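# Reorient a loose object on the upturned robot palm

## Task

An object rests loosely on the palm of the robot hand, which faces up. Rotate it inside that same hand until its orientation relative to the hand matches the two goal pictures. Nothing but this hand may touch the object; the wrist camera, its post and the arm's last link count as part of the hand. If the object contacts anything else or leaves the hand, the task fails. To finish, the object must sit still for a moment on the palm or fingers and must not touch the wrist, the camera or its post. The palm must face straight up. No hand motor may read "moving" or "overload" or be building up toward a shutdown; a motor that was dead from the first reading is exempt. Then declare the task done. The hand is opened after that, and the required orientation must still hold with the object simply resting on the open hand. Anything that only stays right because the robot holds it does not count.

## Robot and tools

Robot: one six-joint arm (shoulder pan, shoulder lift, elbow, wrist 1-3) carrying a 16-motor right hand with index, middle, ring and thumb, four motors each. A wrist camera sits on a post, and a fixed mast stands at the wrist on the palm side. Cameras: cam_high (504x504), cam_low (504x504), cam_wrist (616x616, fisheye). Results return images in that order.

Frames. Scene frame: origin on the table top under the arm base, +z up, +y to the left when facing along +x. The state line reports the hand point position in metres, its orientation as a wxyz quaternion, and velocities in m/s and rad/s. The hand point sits in front of the palm, where thumb tip meets index and middle tips. Its own axes: +z runs along the straight fingers toward the tips; +x crosses the palm away from the thumb; +y points out of the palm face, which is at y = -0.062 m. Finger knuckles lie at z = -0.017 m, and the straight tips extend 0.139 m beyond that. Bending moves the tips toward +y. The mast occupies x +0.05 to +0.10, z -0.16 to -0.11, reaching y = +0.06 m. "Palm straight up" means the hand point +y axis points along scene +z.

execute_actions(actions): a list of actions, run in order. Each action holds up to 15 rows; each row lasts one control step (1/30 s). A short action repeats its last row until 15 steps have passed. An empty list only returns state and images. Each row has 24 numbers, all in [-1, 1], in this order:
- dx, dy, dz, rx, ry, rz: an offset, not a pose. It is measured in the hand point's own axes from the pose measured when the action began; for a call's first action, that is the last pose a result reported. Every row in an action uses that same start, not the previous row. Scale: 1.0 = 0.6 m or 180 degrees. rx, ry, rz form one rotation vector.
- 16 hand numbers, absolute goal angles mapped linearly between each hinge's stops: index_mcp, index_abd, index_pip, index_dip, middle_mcp, middle_abd, middle_pip, middle_dip, ring_mcp, ring_abd, ring_pip, ring_dip, thumb_cmc, thumb_axl, thumb_mcp, thumb_ipl. Straight values: _mcp +0.75, _abd +0.00, _pip +0.58, _dip +0.70, thumb_cmc +0.71, thumb_axl +0.68, thumb_mcp +0.23, thumb_ipl +0.17. On the fingers, moving toward -1 curls them toward the palm, and _abd toward -1 swings the finger away from the thumb. thumb_cmc toward -1 brings the thumb around in front of the palm. thumb_axl rolls the thumb about its length. thumb_mcp and thumb_ipl toward -1 flex it: toward +z when thumb_axl is straight, and the same way as the cmc swing when thumb_axl is near -0.40. The same order applies in hand_goal, hand_measured, hand_current_ma and hand_state.
- current_limit: every motor's current cap, scaled from 0 mA at -1 to 550 mA at +1 (floor 11 mA). A low cap also slows the hinges, and well below 0 a finger may not lift.
- speed: set-point rate = (speed + 1) / 2 x 5.9 rad/s (floor 0.001 of that). The start values are current_limit +0.4 and speed -0.6. Both stay set until changed.

Motion limits: each step the commanded pose is clipped to within 100 mm and 16 degrees of the measured pose. Motion lags commands by about 0.17 s. Large offsets therefore need several actions, and the result line "Hand target" shows where the controller is currently heading.

move(target, speed, stop_force, blocking): moves the hand point in a straight line toward one row. The row's pose part is an offset from the pose in the latest result that reported one; its hand numbers are sent at the start. The path lasts 0.5-10 s. speed: 0.002-0.5 m/s (default 0.25), with turning capped at twice that in rad/s. stop_force: 9-40 N, optional. It halts the move when the wrist sensor feels that much extra push against the direction of travel; leave it out when moving away from contact, and do not rely on it during rotations. blocking=false returns after 0.5 s and cannot be combined with stop_force; until the move ends, use wait or stop. The result adds a "move:" line with the ending (done, off_target, moving, held, fault, contact) and any limits hit (paced = pose clipped; held = steps blocked).

wait(seconds): 0 to 10. It runs the scene while the arm holds its last command. stop(): brakes a running move. zoom_image(camera, region): region is [x0, y0, x1, y1] in pixels of that camera's last image, at most 504x504. show_instructions(): shows the goal pictures. read_manual(section): licence texts only. finished_scene(scene): pass the current scene number to declare completion; this cannot be undone.

Hand readings: hand_goal is the goals you wrote; hand_measured is the actual hinge positions on the same scale. Writing goals past the object's surface keeps a grip, while writing back the measured values relaxes it. hand_current_ma is positive when pushing toward -1. hand_state shows one of moving, goal, blocked or overload. A motor at 495 mA or more accumulates seconds and shuts down at 5 s for 10 s. A motor reading overload from the very first result is dead for the whole run.

Other readings: the wrist force and torque lines are in the hand point axes. They saturate near 50 N and have offsets of a few N. Joint torques are noisy and offset.

Avoid: letting the object touch anything but the hand, or fall. Avoid knocking things off the table. Avoid holding high motor currents. Do not push into anything: 150 N of external force, or joint torque at the load limits (130 N m for the first three joints, 24.3 N m for the wrist joints), stops the arm for 10 s and drops the rest of the call, and hand numbers sent during a stop are lost. Motor heat warns at 70 °C and brakes the arm at 85 °C. Occasional outside nudges may move the object. The robot keeps holding the last command while you are thinking.

Each tool is called after "Request:" as name(argument=value, ...) on one line, values as JSON.

Reference images:

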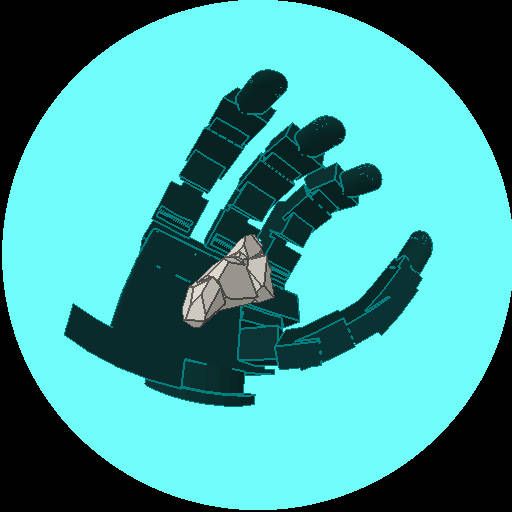

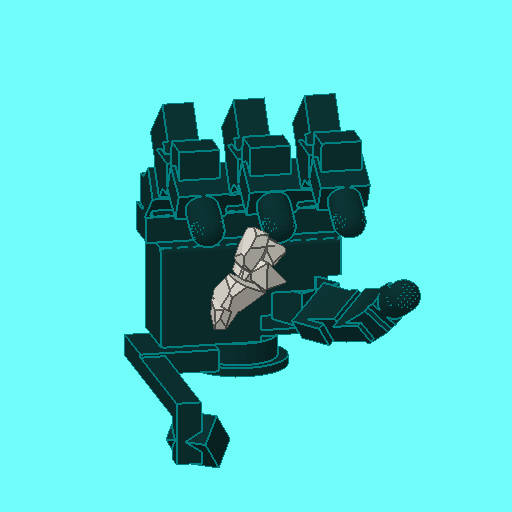

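## Session

Request:
execute_actions(actions=[])

Scene clock: 0.00 s.
end_effector_position=(+0.6136, +0.0569, +0.5017) hand_goal=(+0.046, +0.000, -0.008, +0.280, +0.046, +0.000, -0.008, +0.280, +0.046, +0.000, -0.008, +0.280, -0.104, +0.266, +0.032, -0.018) hand_measured=(+0.062, +0.000, -0.006, +0.282, +0.060, +0.000, -0.006, +0.282, +0.060, +0.000, -0.006, +0.282, -0.092, +0.270, +0.034, -0.016) hand_current_ma=(+84, +0, +13, +12, +80, +0, +13, +13, +80, +0, +13, +12, +67, +25, +13, +11) hand_state=(goal, goal, goal, goal, goal, goal, goal, goal, goal, goal, goal, goal, goal, goal, goal, goal) hand_current_limit=0.40 hand_speed=-0.60 end_effector_quat_wxyz=(+0.497, +0.465, +0.517, +0.519) end_effector_velocity=(-0.000, -0.000, +0.000) end_effector_angular_velocity=(+0.000, -0.000, -0.001)
Joint positions: [-0.144 -1.164  2.187 -4.191 -1.305 -0.023]
Joint velocities: [ 0.    -0.     0.    -0.    -0.001  0.   ]
Joint torques (N m, as the arm reports them, + toward a larger angle): no reading
Wrist force (N, on the end effector, along its own x y z axes, offset not removed): no reading
Wrist torque (N m, same axes, about the end effector's origin, offset not removed): no reading
Hand target: +0.614, +0.057, +0.502; +0.497, +0.465, +0.517, +0.519

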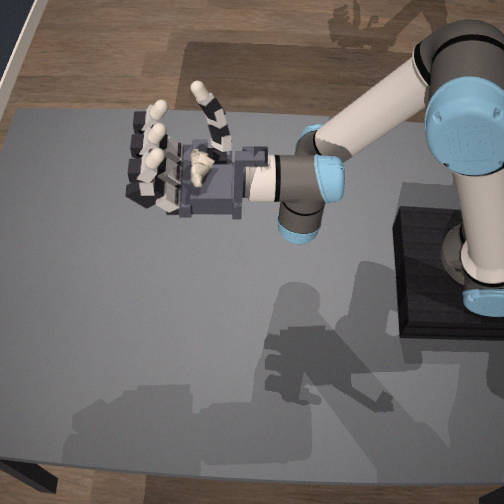

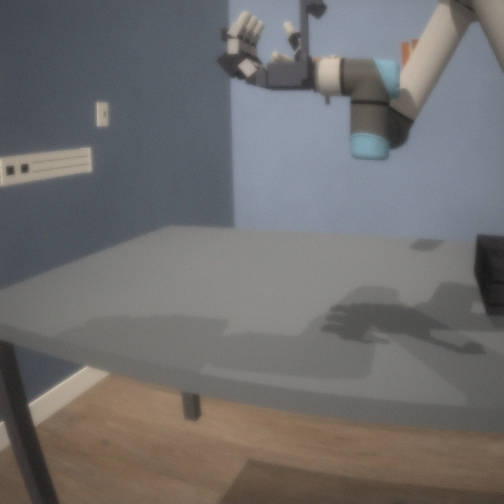

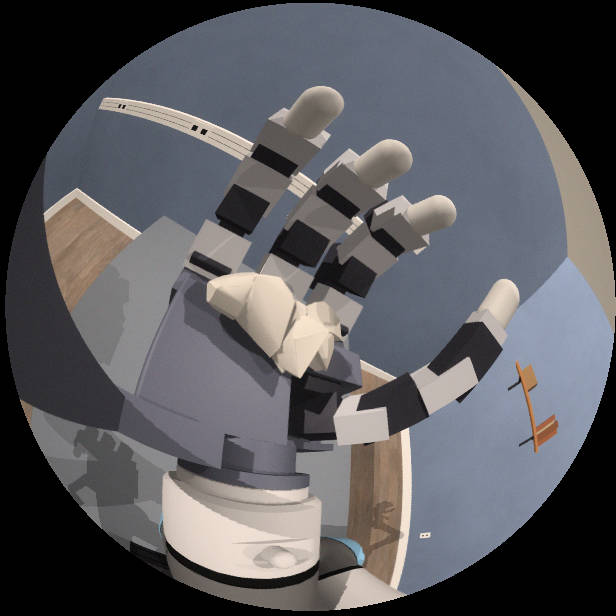

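Request:
zoom_image(camera="cam_wrist", region=[130, 200, 430, 460])

Request:
zoom_image(camera="cam_high", region=[110, 70, 290, 230])

Region (130, 200, 430, 460) of cam_wrist's 616x616 image, scaled by 1.680, with more detail than that image has; it fills the top 437 rows of this view, and the rest is white.

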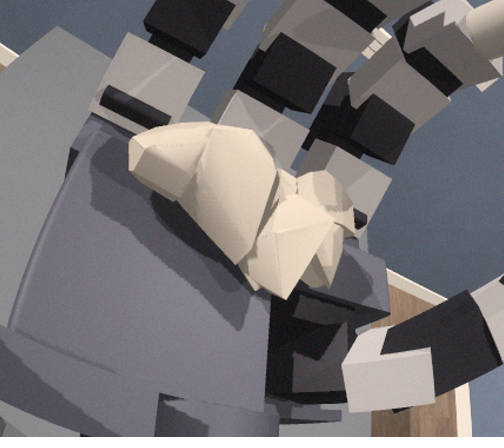

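Region (110, 70, 290, 230) of cam_high's 504x504 image, scaled by 2.800, with more detail than that image has.

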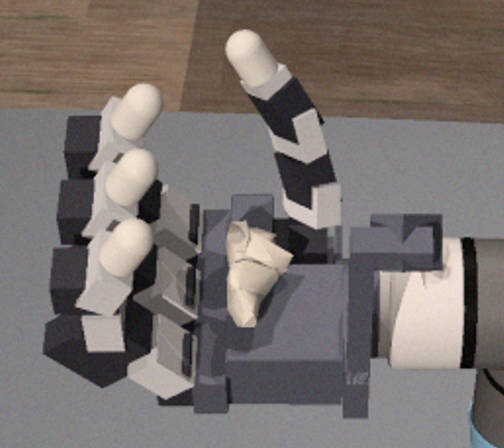

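Request:
execute_actions(actions=[[[0,0,0,0,0,0,0.046,0,0,0.28,0.046,0,0,0.28,0.4,0.45,-0.88,-0.75,-0.1,0.266,0.03,-0.02,0.4,-0.4]],[[0,0,0,0,0,0,0.046,0,0,0.28,0.046,0,0,0.28,0.4,0.45,-0.88,-0.75,-0.1,0.266,0.03,-0.02,0.4,-0.4]],[[0,0,0,0,0,0,0.046,0,0,0.28,0.046,0,0,0.28,0.0,0.45,-0.88,-0.75,-0.1,0.266,0.03,-0.02,0.4,-0.6]],[]])

Request:
zoom_image(camera="cam_high", region=[110, 70, 290, 230])

Scene clock: 26.83 s.
end_effector_position=(+0.6136, +0.0569, +0.5017) hand_goal=(+0.046, +0.000, +0.000, +0.280, +0.046, +0.000, +0.000, +0.280, +0.000, +0.450, -0.880, -0.750, -0.100, +0.266, +0.030, -0.020) hand_measured=(+0.062, +0.000, -0.002, +0.282, +0.050, +0.002, -0.002, +0.282, +0.102, +0.448, -0.880, -0.748, -0.092, +0.270, +0.032, -0.018) hand_current_ma=(+83, +0, -14, +12, +19, +13, -15, +13, +96, -13, +3, +12, +44, +25, +14, +12) hand_state=(goal, goal, goal, goal, goal, goal, goal, goal, moving, goal, goal, goal, goal, goal, goal, goal) hand_current_limit=0.40 hand_speed=-0.60 end_effector_quat_wxyz=(+0.497, +0.465, +0.517, +0.519) end_effector_velocity=(-0.000, -0.000, +0.000) end_effector_angular_velocity=(-0.001, -0.001, -0.001)
Joint positions: [-0.144 -1.164  2.187 -4.191 -1.305 -0.023]
Joint velocities: [-0.    -0.     0.    -0.001 -0.001 -0.   ]
Joint torques (N m, as the arm reports them, + toward a larger angle): [  8.69 -29.92  -0.96  -2.92  -1.6   -2.62]
Wrist force (N, on the end effector, along its own x y z axes, offset not removed): [-0.7 -1.4 0.2]
Wrist torque (N m, same axes, about the end effector's origin, offset not removed): [-0.41 0.04 -0.22]
Hand target: +0.614, +0.057, +0.502; +0.497, +0.465, +0.517, +0.519
Off the commanded pose: 0.000 m, 0 deg.
Step readings (end_effector_position; steps 1 to 15: 1st action; 16 to 30: 2nd action; 31 to 45: 3rd action):
0: (+0.6136, +0.0569, +0.5017)
1: (+0.6136, +0.0569, +0.5017)
2: (+0.6136, +0.0569, +0.5017)
4: (+0.6136, +0.0569, +0.5017)
8: (+0.6136, +0.0569, +0.5017)
15: (+0.6136, +0.0569, +0.5017)
16: (+0.6136, +0.0569, +0.5017)
17: (+0.6136, +0.0569, +0.5017)
19: (+0.6136, +0.0569, +0.5017)
23: (+0.6136, +0.0569, +0.5017)
30: (+0.6136, +0.0569, +0.5017)
31: (+0.6136, +0.0569, +0.5017)
32: (+0.6136, +0.0569, +0.5017)
34: (+0.6136, +0.0569, +0.5017)
38: (+0.6136, +0.0569, +0.5017)
45: end_effector_position above

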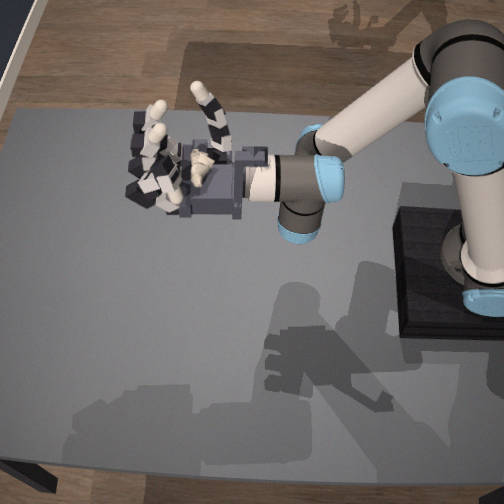

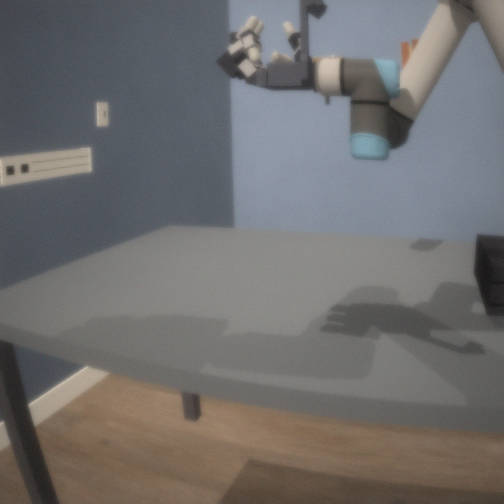

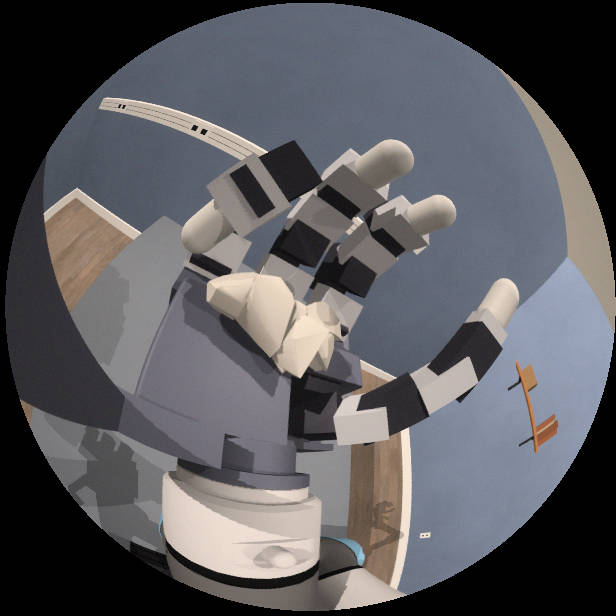

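Region (110, 70, 290, 230) of cam_high's 504x504 image, scaled by 2.800, with more detail than that image has.

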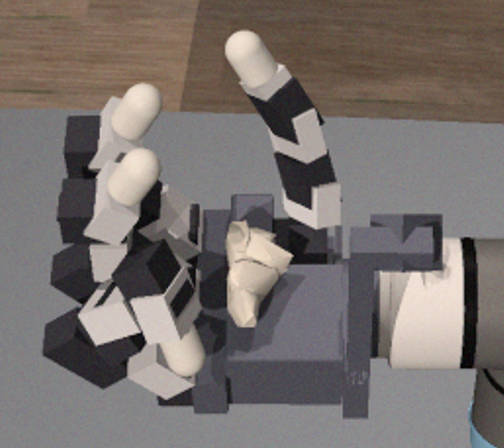

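Reversed effect; use negative abduction.

Request:
execute_actions(actions=[[[0,0,0,0,0,0,0.046,0,0,0.28,0.046,0,0,0.28,0.2,-0.6,-0.88,-0.75,-0.1,0.266,0.03,-0.02,0.4,-0.2]],[[0,0,0,0,0,0,0.046,0,0,0.28,0.046,0,0,0.28,0.0,-0.6,-0.88,-0.75,-0.1,0.266,0.03,-0.02,0.4,-0.6]],[[0,0,0,0,0,0,0.046,0,0,0.28,0.046,0,0,0.28,-0.25,-0.6,-0.88,-0.65,-0.1,0.266,0.03,-0.02,0.4,-0.6]],[[0,0,0,0,0,0,0.046,0,0,0.28,0.046,0,0,0.28,-0.25,-0.6,-0.88,-0.65,-0.1,0.266,0.03,-0.02,0.4,-0.6]]])

Request:
zoom_image(camera="cam_high", region=[110, 70, 290, 230])

Scene clock: 38.83 s.
end_effector_position=(+0.6136, +0.0569, +0.5017) hand_goal=(+0.046, +0.000, +0.000, +0.280, +0.046, +0.000, +0.000, +0.280, -0.250, -0.600, -0.880, -0.650, -0.100, +0.266, +0.030, -0.020) hand_measured=(+0.062, +0.000, -0.002, +0.282, +0.050, +0.002, -0.002, +0.282, -0.246, -0.598, -0.880, -0.652, -0.092, +0.270, +0.032, -0.018) hand_current_ma=(+83, +0, -14, +12, +19, +13, -15, +13, +26, +11, +2, -16, +44, +25, +14, +11) hand_state=(goal, goal, goal, goal, goal, goal, goal, goal, goal, goal, goal, goal, goal, goal, goal, goal) hand_current_limit=0.40 hand_speed=-0.60 end_effector_quat_wxyz=(+0.497, +0.465, +0.517, +0.519) end_effector_velocity=(-0.000, -0.000, +0.001) end_effector_angular_velocity=(+0.000, -0.001, -0.001)
Joint positions: [-0.144 -1.164  2.187 -4.191 -1.305 -0.023]
Joint velocities: [ 0.    -0.001 -0.     0.    -0.002  0.   ]
Joint torques (N m, as the arm reports them, + toward a larger angle): [  7.78 -28.93  -0.88  -3.05  -1.65  -2.62]
Wrist force (N, on the end effector, along its own x y z axes, offset not removed): [-1.3 0.0 -2.4]
Wrist torque (N m, same axes, about the end effector's origin, offset not removed): [0.07 0.13 -0.23]
Hand target: +0.614, +0.057, +0.502; +0.497, +0.465, +0.517, +0.519
Off the commanded pose: 0.000 m, 0 deg.
Step readings (end_effector_position; steps 1 to 15: 1st action; 16 to 30: 2nd action; 31 to 45: 3rd action; 46 to 60: 4th action):
0: (+0.6136, +0.0569, +0.5017)
1: (+0.6136, +0.0569, +0.5017)
2: (+0.6136, +0.0569, +0.5017)
4: (+0.6136, +0.0569, +0.5017)
8: (+0.6136, +0.0569, +0.5017)
15: (+0.6136, +0.0569, +0.5017)
16: (+0.6136, +0.0569, +0.5017)
17: (+0.6136, +0.0569, +0.5017)
19: (+0.6136, +0.0569, +0.5017)
23: (+0.6136, +0.0569, +0.5017)
30: (+0.6136, +0.0569, +0.5017)
31: (+0.6136, +0.0569, +0.5017)
32: (+0.6136, +0.0569, +0.5017)
34: (+0.6136, +0.0569, +0.5017)
38: (+0.6136, +0.0569, +0.5017)
45: (+0.6136, +0.0569, +0.5017)
46: (+0.6136, +0.0569, +0.5017)
47: (+0.6136, +0.0569, +0.5017)
49: (+0.6136, +0.0569, +0.5017)
53: (+0.6136, +0.0569, +0.5017)
60: end_effector_position above

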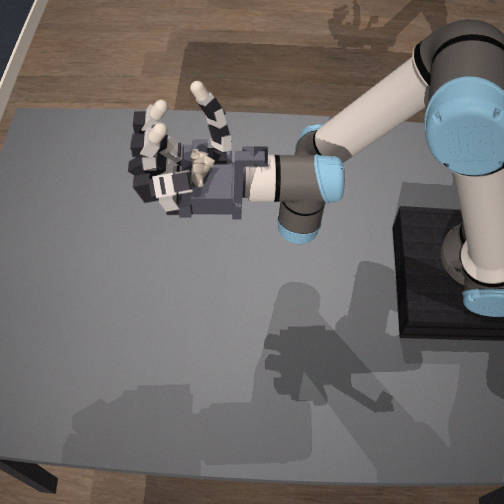

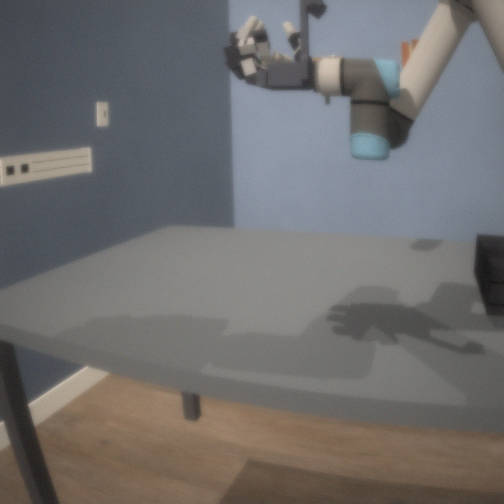

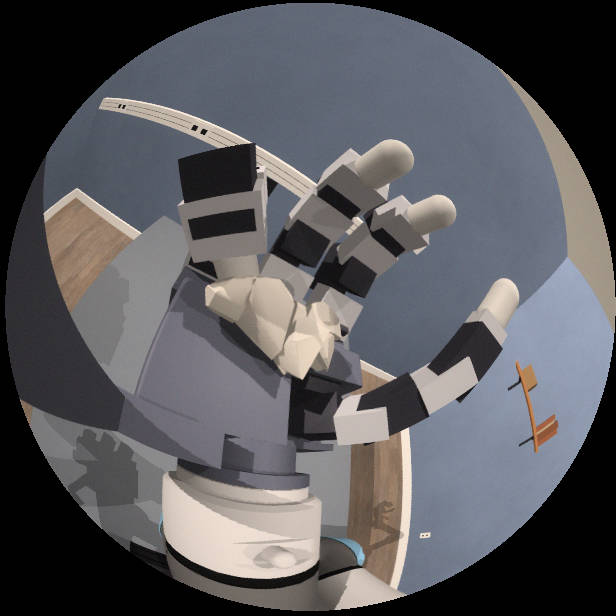

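Region (110, 70, 290, 230) of cam_high's 504x504 image, scaled by 2.800, with more detail than that image has.

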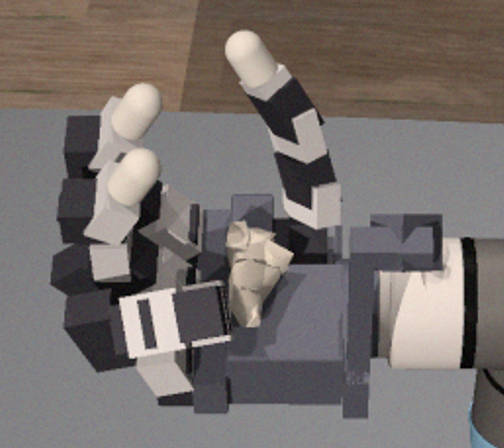

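Working. Sweep more.

Request:
execute_actions(actions=[[[0,0,0,0,0,0,0.046,0,0,0.28,0.046,0,0,0.28,-0.4,-0.7,-0.9,-0.4,-0.1,0.266,0.03,-0.02,0.4,-0.7]],[[0,0,0,0,0,0,0.046,0,0,0.28,0.046,0,0,0.28,-0.52,-0.8,-0.9,-0.1,-0.1,0.266,0.03,-0.02,0.4,-0.7]],[[0,0,0,0,0,0,0.046,0,0,0.28,0.046,0,0,0.28,-0.52,-0.8,-0.9,-0.1,-0.1,0.266,0.03,-0.02,0.4,-0.7]]])

Request:
zoom_image(camera="cam_high", region=[110, 70, 290, 230])

Scene clock: 50.53 s.
end_effector_position=(+0.6136, +0.0569, +0.5017) hand_goal=(+0.046, +0.000, +0.000, +0.280, +0.046, +0.000, +0.000, +0.280, -0.520, -0.800, -0.900, -0.100, -0.100, +0.266, +0.030, -0.020) hand_measured=(+0.062, +0.000, -0.002, +0.282, +0.050, +0.002, -0.002, +0.282, -0.324, -0.798, -0.904, -0.598, -0.092, +0.270, +0.032, -0.018) hand_current_ma=(+83, +0, -14, +12, +19, +13, -15, +13, +385, +13, -20, -385, +44, +25, +14, +11) hand_state=(goal, goal, goal, goal, goal, goal, goal, goal, blocked, goal, goal, blocked, goal, goal, goal, goal) hand_current_limit=0.40 hand_speed=-0.70 end_effector_quat_wxyz=(+0.497, +0.465, +0.517, +0.519) end_effector_velocity=(+0.000, -0.000, +0.001) end_effector_angular_velocity=(-0.000, -0.002, -0.001)
Joint positions: [-0.144 -1.164  2.187 -4.191 -1.305 -0.023]
Joint velocities: [-0.    -0.    -0.001 -0.001 -0.001 -0.   ]
Joint torques (N m, as the arm reports them, + toward a larger angle): [  7.65 -29.28  -1.37  -2.67  -1.69  -2.58]
Wrist force (N, on the end effector, along its own x y z axes, offset not removed): [0.5 -0.5 -1.2]
Wrist torque (N m, same axes, about the end effector's origin, offset not removed): [-0.12 -0.14 -0.02]
Hand target: +0.614, +0.057, +0.502; +0.497, +0.465, +0.517, +0.519
Off the commanded pose: 0.000 m, 0 deg.
Step readings (end_effector_position; steps 1 to 15: 1st action; 16 to 30: 2nd action; 31 to 45: 3rd action):
0: (+0.6136, +0.0569, +0.5017)
1: (+0.6136, +0.0569, +0.5017)
2: (+0.6136, +0.0569, +0.5017)
4: (+0.6136, +0.0569, +0.5017)
8: (+0.6136, +0.0569, +0.5017)
15: (+0.6136, +0.0569, +0.5017)
16: (+0.6136, +0.0569, +0.5017)
17: (+0.6136, +0.0569, +0.5017)
19: (+0.6136, +0.0569, +0.5017)
23: (+0.6136, +0.0569, +0.5017)
30: (+0.6136, +0.0569, +0.5017)
31: (+0.6136, +0.0569, +0.5017)
32: (+0.6136, +0.0569, +0.5017)
34: (+0.6136, +0.0569, +0.5017)
38: (+0.6136, +0.0569, +0.5017)
45: end_effector_position above

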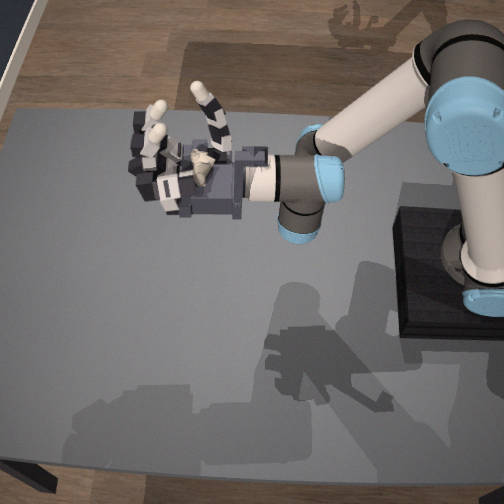

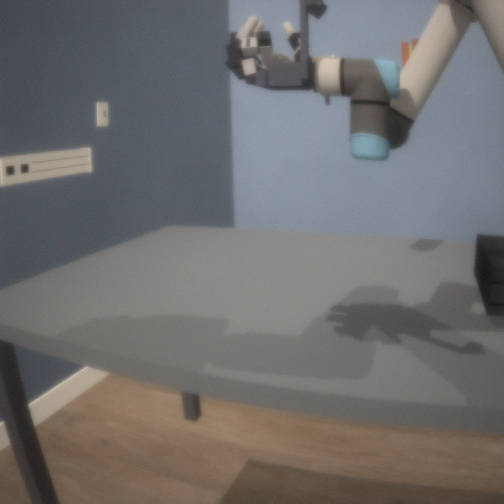

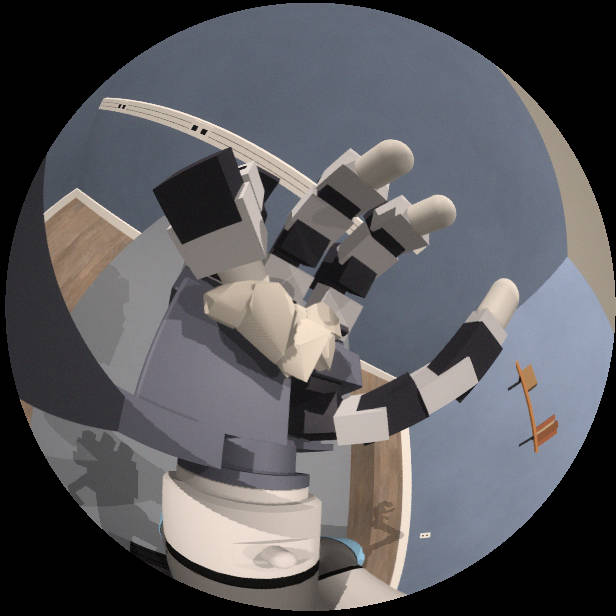

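Region (110, 70, 290, 230) of cam_high's 504x504 image, scaled by 2.800, with more detail than that image has.

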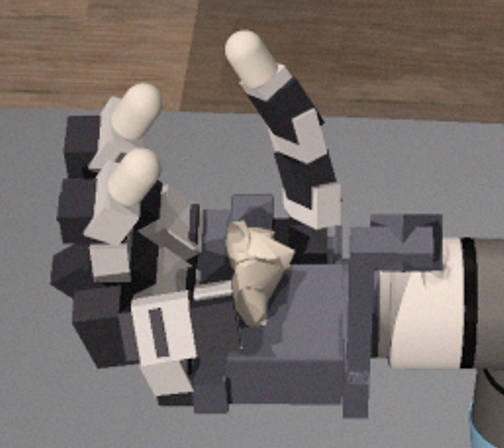

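The tip jammed on the palm; lead with dip.

Request:
execute_actions(actions=[[[0,0,0,0,0,0,0.046,0,0,0.28,0.046,0,0,0.28,-0.24,-0.8,-0.9,-0.55,-0.1,0.266,0.03,-0.02,0.4,-0.6]],[[0,0,0,0,0,0,0.046,0,0,0.28,0.046,0,0,0.28,-0.24,-0.8,-0.9,-0.25,-0.1,0.266,0.03,-0.02,0.4,-0.7]],[[0,0,0,0,0,0,0.046,0,0,0.28,0.046,0,0,0.28,-0.33,-0.8,-0.9,0,-0.1,0.266,0.03,-0.02,0.4,-0.7]],[[0,0,0,0,0,0,0.046,0,0,0.28,0.046,0,0,0.28,-0.33,-0.8,-0.9,0,-0.1,0.266,0.03,-0.02,0.4,-0.7]]])

Request:
zoom_image(camera="cam_high", region=[110, 70, 290, 230])

Scene clock: 61.70 s.
end_effector_position=(+0.6136, +0.0569, +0.5017) hand_goal=(+0.046, +0.000, +0.000, +0.280, +0.046, +0.000, +0.000, +0.280, -0.330, -0.800, -0.900, +0.000, -0.100, +0.266, +0.030, -0.020) hand_measured=(+0.062, +0.000, -0.002, +0.282, +0.050, +0.002, -0.002, +0.282, -0.328, -0.798, -0.906, -0.004, -0.092, +0.270, +0.032, -0.018) hand_current_ma=(+83, +0, -14, +12, +19, +13, -15, +13, +12, +9, -29, -20, +44, +25, +14, +11) hand_state=(goal, goal, goal, goal, goal, goal, goal, goal, goal, goal, goal, goal, goal, goal, goal, goal) hand_current_limit=0.40 hand_speed=-0.70 end_effector_quat_wxyz=(+0.497, +0.465, +0.517, +0.519) end_effector_velocity=(-0.000, +0.000, +0.000) end_effector_angular_velocity=(-0.000, -0.001, +0.000)
Joint positions: [-0.144 -1.164  2.187 -4.191 -1.305 -0.023]
Joint velocities: [ 0.    -0.    -0.    -0.001 -0.     0.   ]
Joint torques (N m, as the arm reports them, + toward a larger angle): [  7.93 -29.28  -1.52  -2.44  -1.94  -2.65]
Wrist force (N, on the end effector, along its own x y z axes, offset not removed): [-0.5 1.0 -0.6]
Wrist torque (N m, same axes, about the end effector's origin, offset not removed): [0.09 0.06 -0.12]
Hand target: +0.614, +0.057, +0.502; +0.497, +0.465, +0.517, +0.519
Off the commanded pose: 0.000 m, 0 deg.
Step readings (end_effector_position; steps 1 to 15: 1st action; 16 to 30: 2nd action; 31 to 45: 3rd action; 46 to 60: 4th action):
0: (+0.6136, +0.0569, +0.5017)
1: (+0.6136, +0.0569, +0.5017)
2: (+0.6136, +0.0569, +0.5017)
4: (+0.6136, +0.0569, +0.5017)
8: (+0.6136, +0.0569, +0.5017)
15: (+0.6136, +0.0569, +0.5017)
16: (+0.6136, +0.0569, +0.5017)
17: (+0.6136, +0.0569, +0.5017)
19: (+0.6136, +0.0569, +0.5017)
23: (+0.6136, +0.0569, +0.5017)
30: (+0.6136, +0.0569, +0.5017)
31: (+0.6136, +0.0569, +0.5017)
32: (+0.6136, +0.0569, +0.5017)
34: (+0.6136, +0.0569, +0.5017)
38: (+0.6136, +0.0569, +0.5017)
45: (+0.6136, +0.0569, +0.5017)
46: (+0.6136, +0.0569, +0.5017)
47: (+0.6136, +0.0569, +0.5017)
49: (+0.6136, +0.0569, +0.5017)
53: (+0.6136, +0.0569, +0.5017)
60: end_effector_position above

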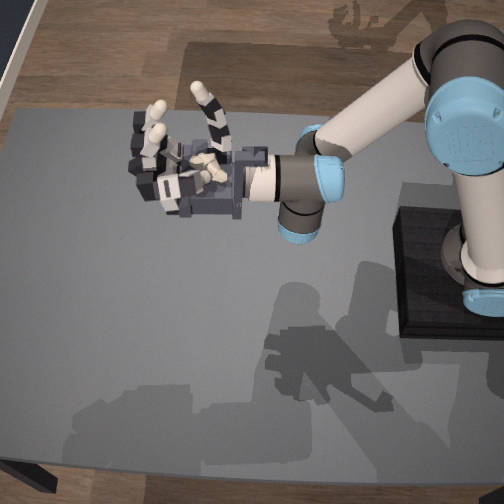

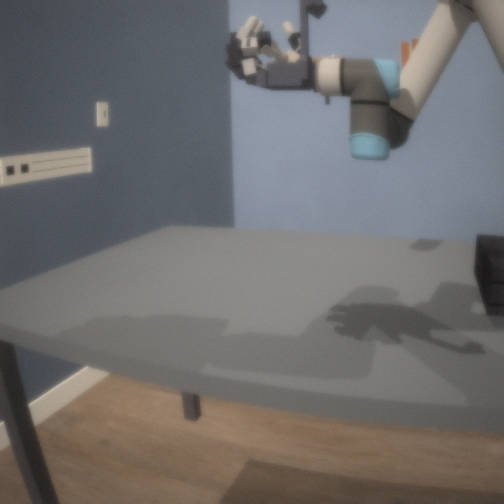

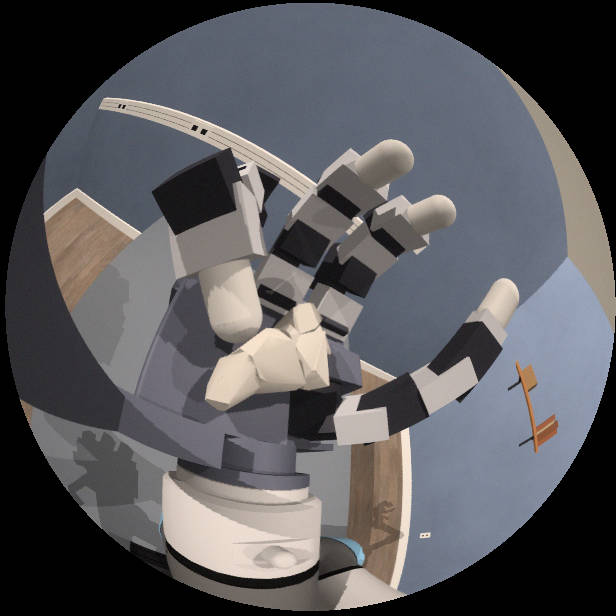

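Region (110, 70, 290, 230) of cam_high's 504x504 image, scaled by 2.800, with more detail than that image has.

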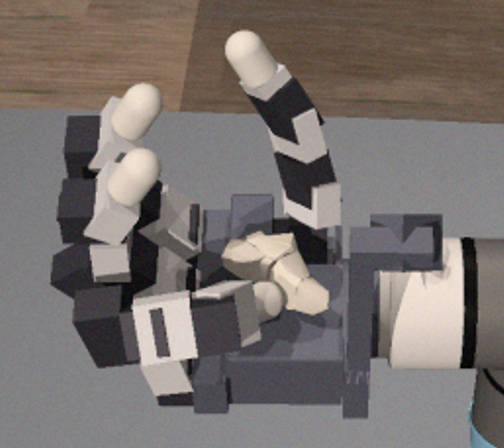

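Request:
execute_actions(actions=[[[0,0,0,0,0,0,0.046,0,0,0.28,0.046,0,0,0.28,-0.42,-0.9,-1,0.17,-0.1,0.266,0.03,-0.02,0.4,-0.8]],[[0,0,0,0,0,0,0.046,0,0,0.28,0.046,0,0,0.28,-0.42,-0.9,-1,0.17,-0.1,0.266,0.03,-0.02,0.4,-0.8]],[[0,0,0,0,0,0,0.046,0,0,0.28,0.046,0,0,0.28,-0.3,-0.6,-0.9,0,-0.1,0.266,0.03,-0.02,0.4,-0.7]]])

Request:
zoom_image(camera="cam_wrist", region=[130, 200, 430, 460])

Scene clock: 78.90 s.
end_effector_position=(+0.6136, +0.0569, +0.5017) hand_goal=(+0.046, +0.000, +0.000, +0.280, +0.046, +0.000, +0.000, +0.280, -0.300, -0.600, -0.900, +0.000, -0.100, +0.266, +0.030, -0.020) hand_measured=(+0.062, +0.000, -0.002, +0.282, +0.050, +0.002, -0.002, +0.282, -0.302, -0.606, -0.908, +0.002, -0.092, +0.270, +0.032, -0.018) hand_current_ma=(+83, +0, -14, +12, +19, +13, -15, +13, -16, -18, -38, +12, +44, +25, +14, +11) hand_state=(goal, goal, goal, goal, goal, goal, goal, goal, goal, moving, goal, goal, goal, goal, goal, goal) hand_current_limit=0.40 hand_speed=-0.70 end_effector_quat_wxyz=(+0.497, +0.465, +0.517, +0.519) end_effector_velocity=(-0.000, -0.000, -0.001) end_effector_angular_velocity=(+0.000, +0.002, -0.001)
Joint positions: [-0.144 -1.164  2.187 -4.191 -1.305 -0.023]
Joint velocities: [-0.     0.     0.001  0.    -0.    -0.   ]
Joint torques (N m, as the arm reports them, + toward a larger angle): [  8.96 -29.47  -1.16  -3.11  -1.58  -2.72]
Wrist force (N, on the end effector, along its own x y z axes, offset not removed): [-1.2 0.3 -0.2]
Wrist torque (N m, same axes, about the end effector's origin, offset not removed): [-0.22 0.05 -0.27]
Hand target: +0.614, +0.057, +0.502; +0.497, +0.465, +0.517, +0.519
Off the commanded pose: 0.000 m, 0 deg.
Step readings (end_effector_position; steps 1 to 15: 1st action; 16 to 30: 2nd action; 31 to 45: 3rd action):
0: (+0.6136, +0.0569, +0.5017)
1: (+0.6136, +0.0569, +0.5017)
2: (+0.6136, +0.0569, +0.5017)
4: (+0.6136, +0.0569, +0.5017)
8: (+0.6136, +0.0569, +0.5017)
15: (+0.6136, +0.0569, +0.5017)
16: (+0.6136, +0.0569, +0.5017)
17: (+0.6136, +0.0569, +0.5017)
19: (+0.6136, +0.0569, +0.5017)
23: (+0.6136, +0.0569, +0.5017)
30: (+0.6136, +0.0569, +0.5017)
31: (+0.6136, +0.0569, +0.5017)
32: (+0.6136, +0.0569, +0.5017)
34: (+0.6136, +0.0569, +0.5017)
38: (+0.6136, +0.0569, +0.5017)
45: end_effector_position above

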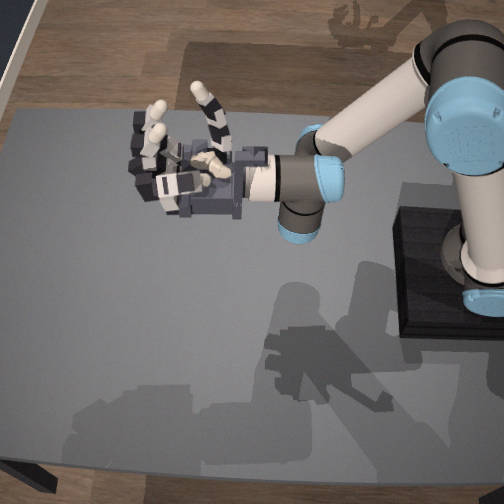

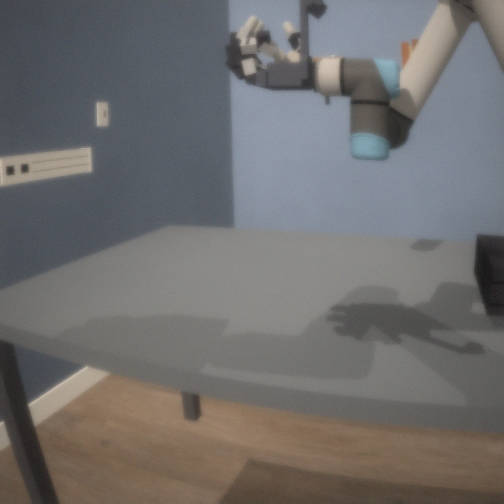

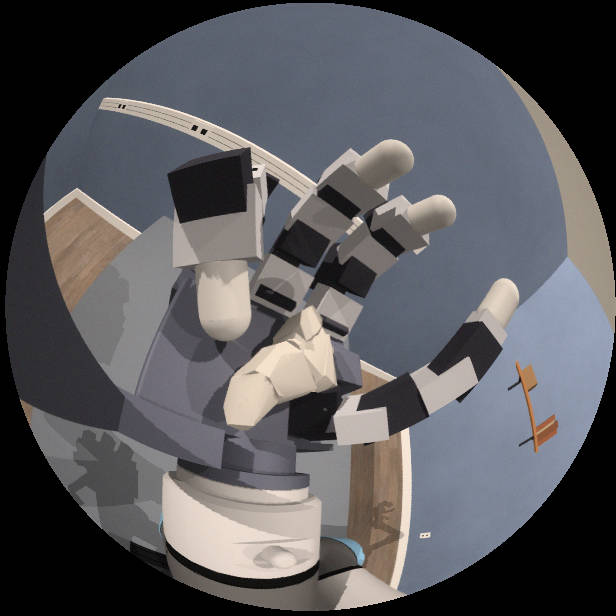

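Region (130, 200, 430, 460) of cam_wrist's 616x616 image, scaled by 1.680, with more detail than that image has; it fills the top 437 rows of this view, and the rest is white.

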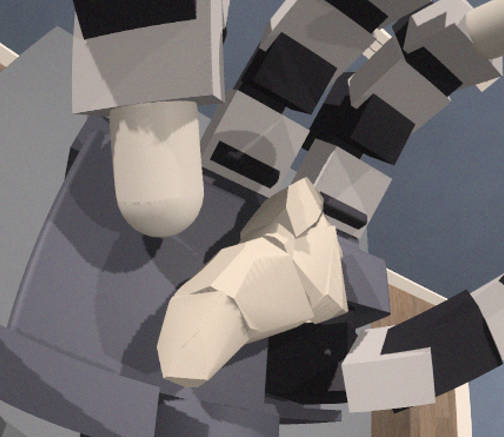

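Request:
move(target=[0,0,0,0,0,0,0.7,0,0.5,0.6,0.7,0,0.5,0.6,0.7,0,0.5,0.6,0.6,0.6,0.2,0.15,0.4,-0.5])

Request:
zoom_image(camera="cam_high", region=[150, 120, 270, 230])

Scene clock: 86.63 s.
end_effector_position=(+0.6136, +0.0569, +0.5017) hand_goal=(+0.700, +0.000, +0.500, +0.600, +0.700, +0.000, +0.500, +0.600, +0.700, +0.000, +0.500, +0.600, +0.600, +0.600, +0.200, +0.150) hand_measured=(+0.710, +0.000, +0.500, +0.598, +0.710, +0.002, +0.500, +0.598, +0.708, -0.004, +0.500, +0.598, +0.608, +0.598, +0.200, +0.148) hand_current_ma=(+55, +0, +4, -11, +53, +13, +4, -11, +54, -16, +3, -11, +51, -12, -6, -12) hand_state=(goal, goal, goal, goal, goal, goal, goal, goal, goal, goal, goal, goal, goal, goal, goal, goal) hand_current_limit=0.40 hand_speed=-0.50 end_effector_quat_wxyz=(+0.497, +0.465, +0.517, +0.519) end_effector_velocity=(-0.000, +0.000, +0.000) end_effector_angular_velocity=(-0.000, -0.001, +0.000)
Joint positions: [-0.144 -1.164  2.187 -4.191 -1.305 -0.023]
Joint velocities: [ 0. -0. -0. -0.  0.  0.]
Joint torques (N m, as the arm reports them, + toward a larger angle): [  5.81 -30.82  -0.85  -3.25  -1.83  -2.78]
Wrist force (N, on the end effector, along its own x y z axes, offset not removed): [0.2 0.7 -1.6]
Wrist torque (N m, same axes, about the end effector's origin, offset not removed): [0.04 -0.11 -0.10]
Hand target: +0.614, +0.057, +0.502; +0.497, +0.465, +0.517, +0.519
Off the commanded pose: 0.000 m, 0 deg.
move: done

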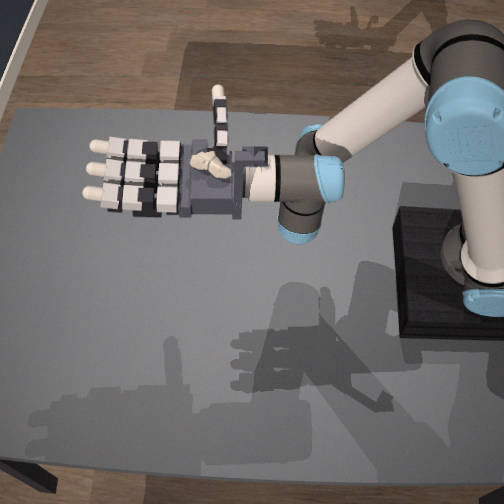

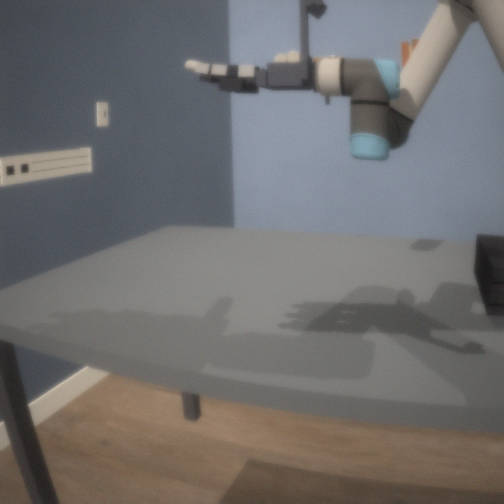

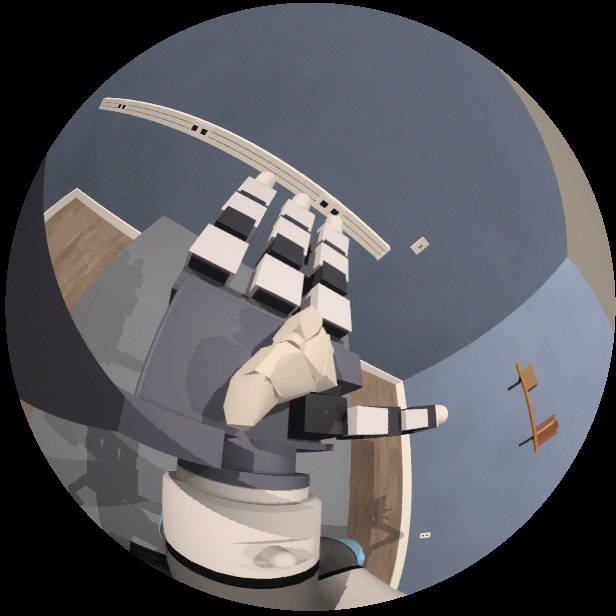

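Region (150, 120, 270, 230) of cam_high's 504x504 image, scaled by 4.200, with more detail than that image has; it fills the top 462 rows of this view, and the rest is white.

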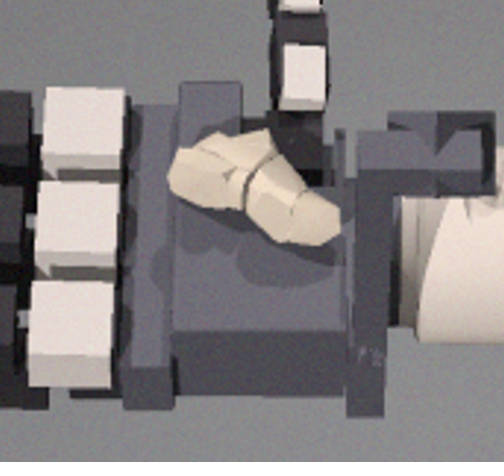

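Request:
move(target=[0,0,0,0,0,0,0.05,0,0,0.3,0.05,0,0,0.3,0.05,0,0,0.3,-0.75,0.68,0.0,0.15,0.4,-0.6])

Request:
move(target=[0,0,0,0,0,0,0.05,0,0,0.3,0.05,0,0,0.3,0.05,0,0,0.3,-0.1,0.68,0.0,0.15,0.4,-0.5])

Request:
zoom_image(camera="cam_high", region=[150, 120, 270, 230])

Scene clock: 95.03 s.
end_effector_position=(+0.6136, +0.0569, +0.5017) hand_goal=(+0.050, +0.000, +0.000, +0.300, +0.050, +0.000, +0.000, +0.300, +0.050, +0.000, +0.000, +0.300, -0.750, +0.680, +0.000, +0.150) hand_measured=(+0.066, +0.000, +0.002, +0.302, +0.066, +0.002, +0.002, +0.302, +0.064, -0.004, +0.002, +0.302, -0.750, +0.680, +0.000, +0.148) hand_current_ma=(+85, +0, +13, +12, +81, +13, +13, +13, +81, -16, +14, +12, +4, -2, +2, -11) hand_state=(goal, goal, goal, goal, goal, goal, goal, goal, goal, goal, goal, goal, goal, goal, goal, goal) hand_current_limit=0.40 hand_speed=-0.60 end_effector_quat_wxyz=(+0.497, +0.465, +0.517, +0.519) end_effector_velocity=(+0.000, -0.000, +0.000) end_effector_angular_velocity=(+0.000, +0.001, -0.001)
Joint positions: [-0.144 -1.164  2.187 -4.191 -1.305 -0.023]
Joint velocities: [-0.    -0.001  0.     0.001 -0.001  0.   ]
Joint torques (N m, as the arm reports them, + toward a larger angle): [  7.04 -30.03  -3.56  -3.47  -1.67  -2.45]
Wrist force (N, on the end effector, along its own x y z axes, offset not removed): [-0.5 0.9 -3.0]
Wrist torque (N m, same axes, about the end effector's origin, offset not removed): [0.21 0.14 -0.18]
Hand target: +0.614, +0.057, +0.502; +0.497, +0.465, +0.517, +0.519
Off the commanded pose: 0.000 m, 0 deg.
move: done

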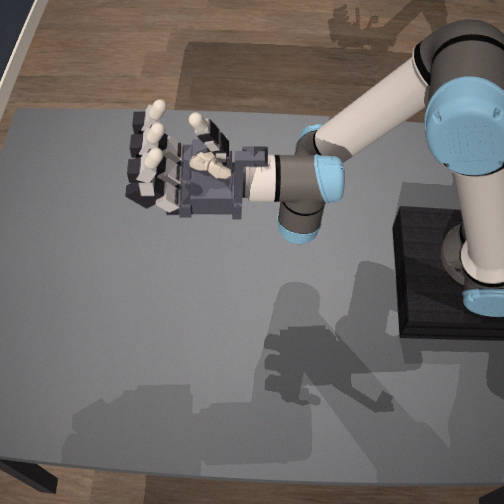

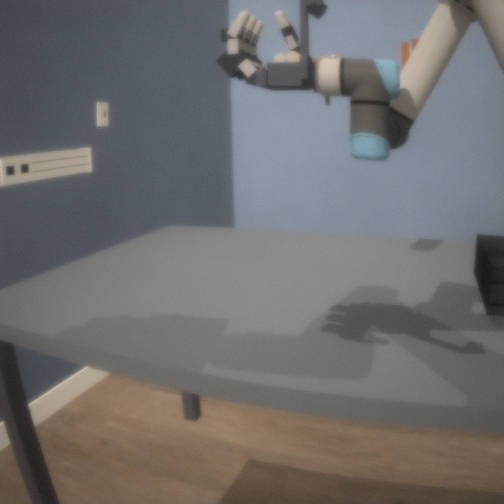

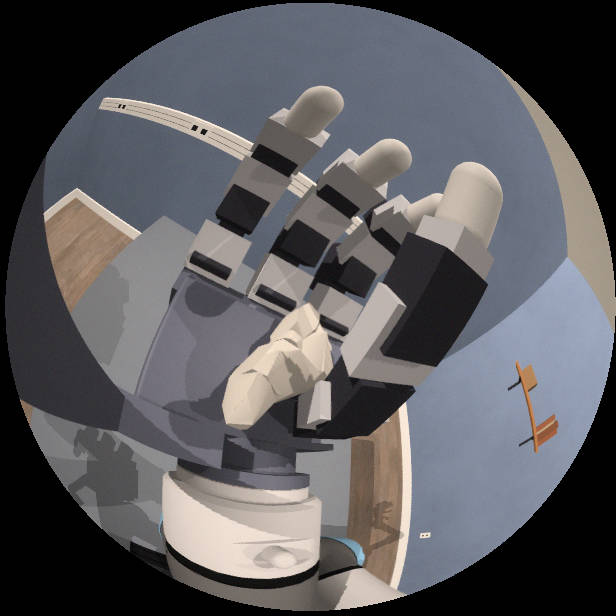

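Scene clock: 96.00 s.
end_effector_position=(+0.6136, +0.0569, +0.5017) hand_goal=(+0.050, +0.000, +0.000, +0.300, +0.050, +0.000, +0.000, +0.300, +0.050, +0.000, +0.000, +0.300, -0.100, +0.680, +0.000, +0.150) hand_measured=(+0.066, +0.000, +0.002, +0.302, +0.066, +0.002, +0.002, +0.302, +0.064, -0.004, +0.002, +0.302, -0.096, +0.680, +0.000, +0.148) hand_current_ma=(+85, +0, +13, +12, +81, +13, +13, +13, +81, -16, +14, +12, +21, -2, +2, -11) hand_state=(goal, goal, goal, goal, goal, goal, goal, goal, goal, goal, goal, goal, goal, goal, goal, goal) hand_current_limit=0.40 hand_speed=-0.50 end_effector_quat_wxyz=(+0.497, +0.465, +0.517, +0.519) end_effector_velocity=(-0.000, +0.000, +0.001) end_effector_angular_velocity=(-0.000, -0.003, +0.001)
Joint positions: [-0.144 -1.164  2.187 -4.191 -1.305 -0.023]
Joint velocities: [ 0.    -0.    -0.002 -0.001  0.001  0.001]
Joint torques (N m, as the arm reports them, + toward a larger angle): [  7.89 -29.86  -3.17  -3.47  -1.52  -2.56]
Wrist force (N, on the end effector, along its own x y z axes, offset not removed): [0.4 0.9 -2.3]
Wrist torque (N m, same axes, about the end effector's origin, offset not removed): [0.11 -0.09 -0.11]
Hand target: +0.614, +0.057, +0.502; +0.497, +0.465, +0.517, +0.519
Off the commanded pose: 0.000 m, 0 deg.
move: done

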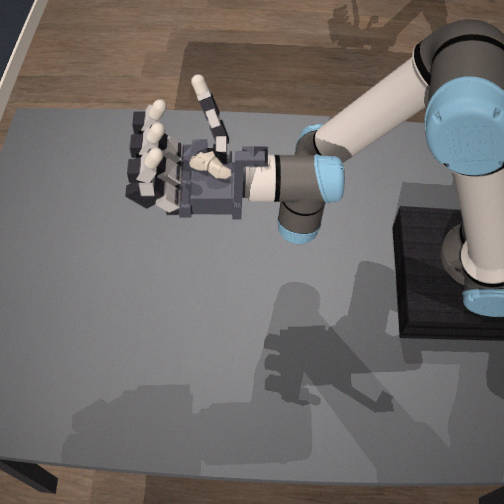

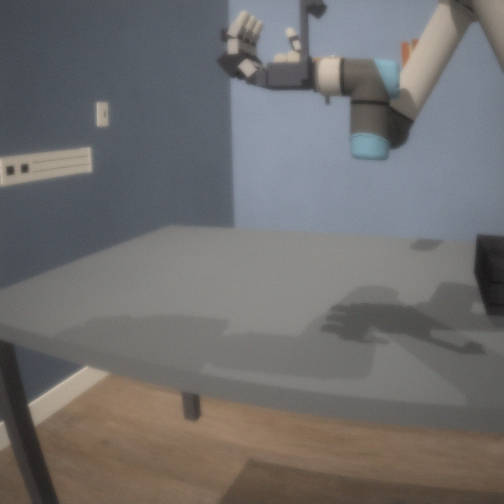

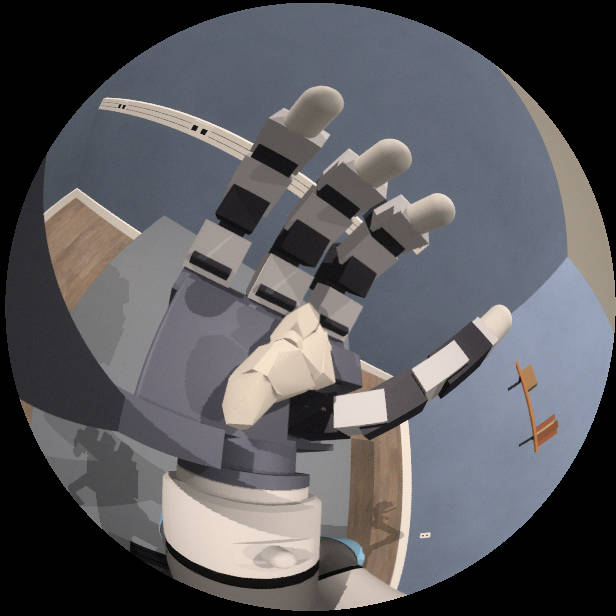

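Region (150, 120, 270, 230) of cam_high's 504x504 image, scaled by 4.200, with more detail than that image has; it fills the top 462 rows of this view, and the rest is white.

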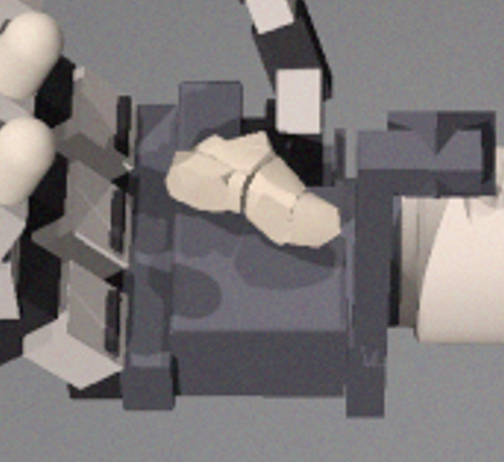

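Request:
finished_scene(scene=1)

The scene is finished: the task was done.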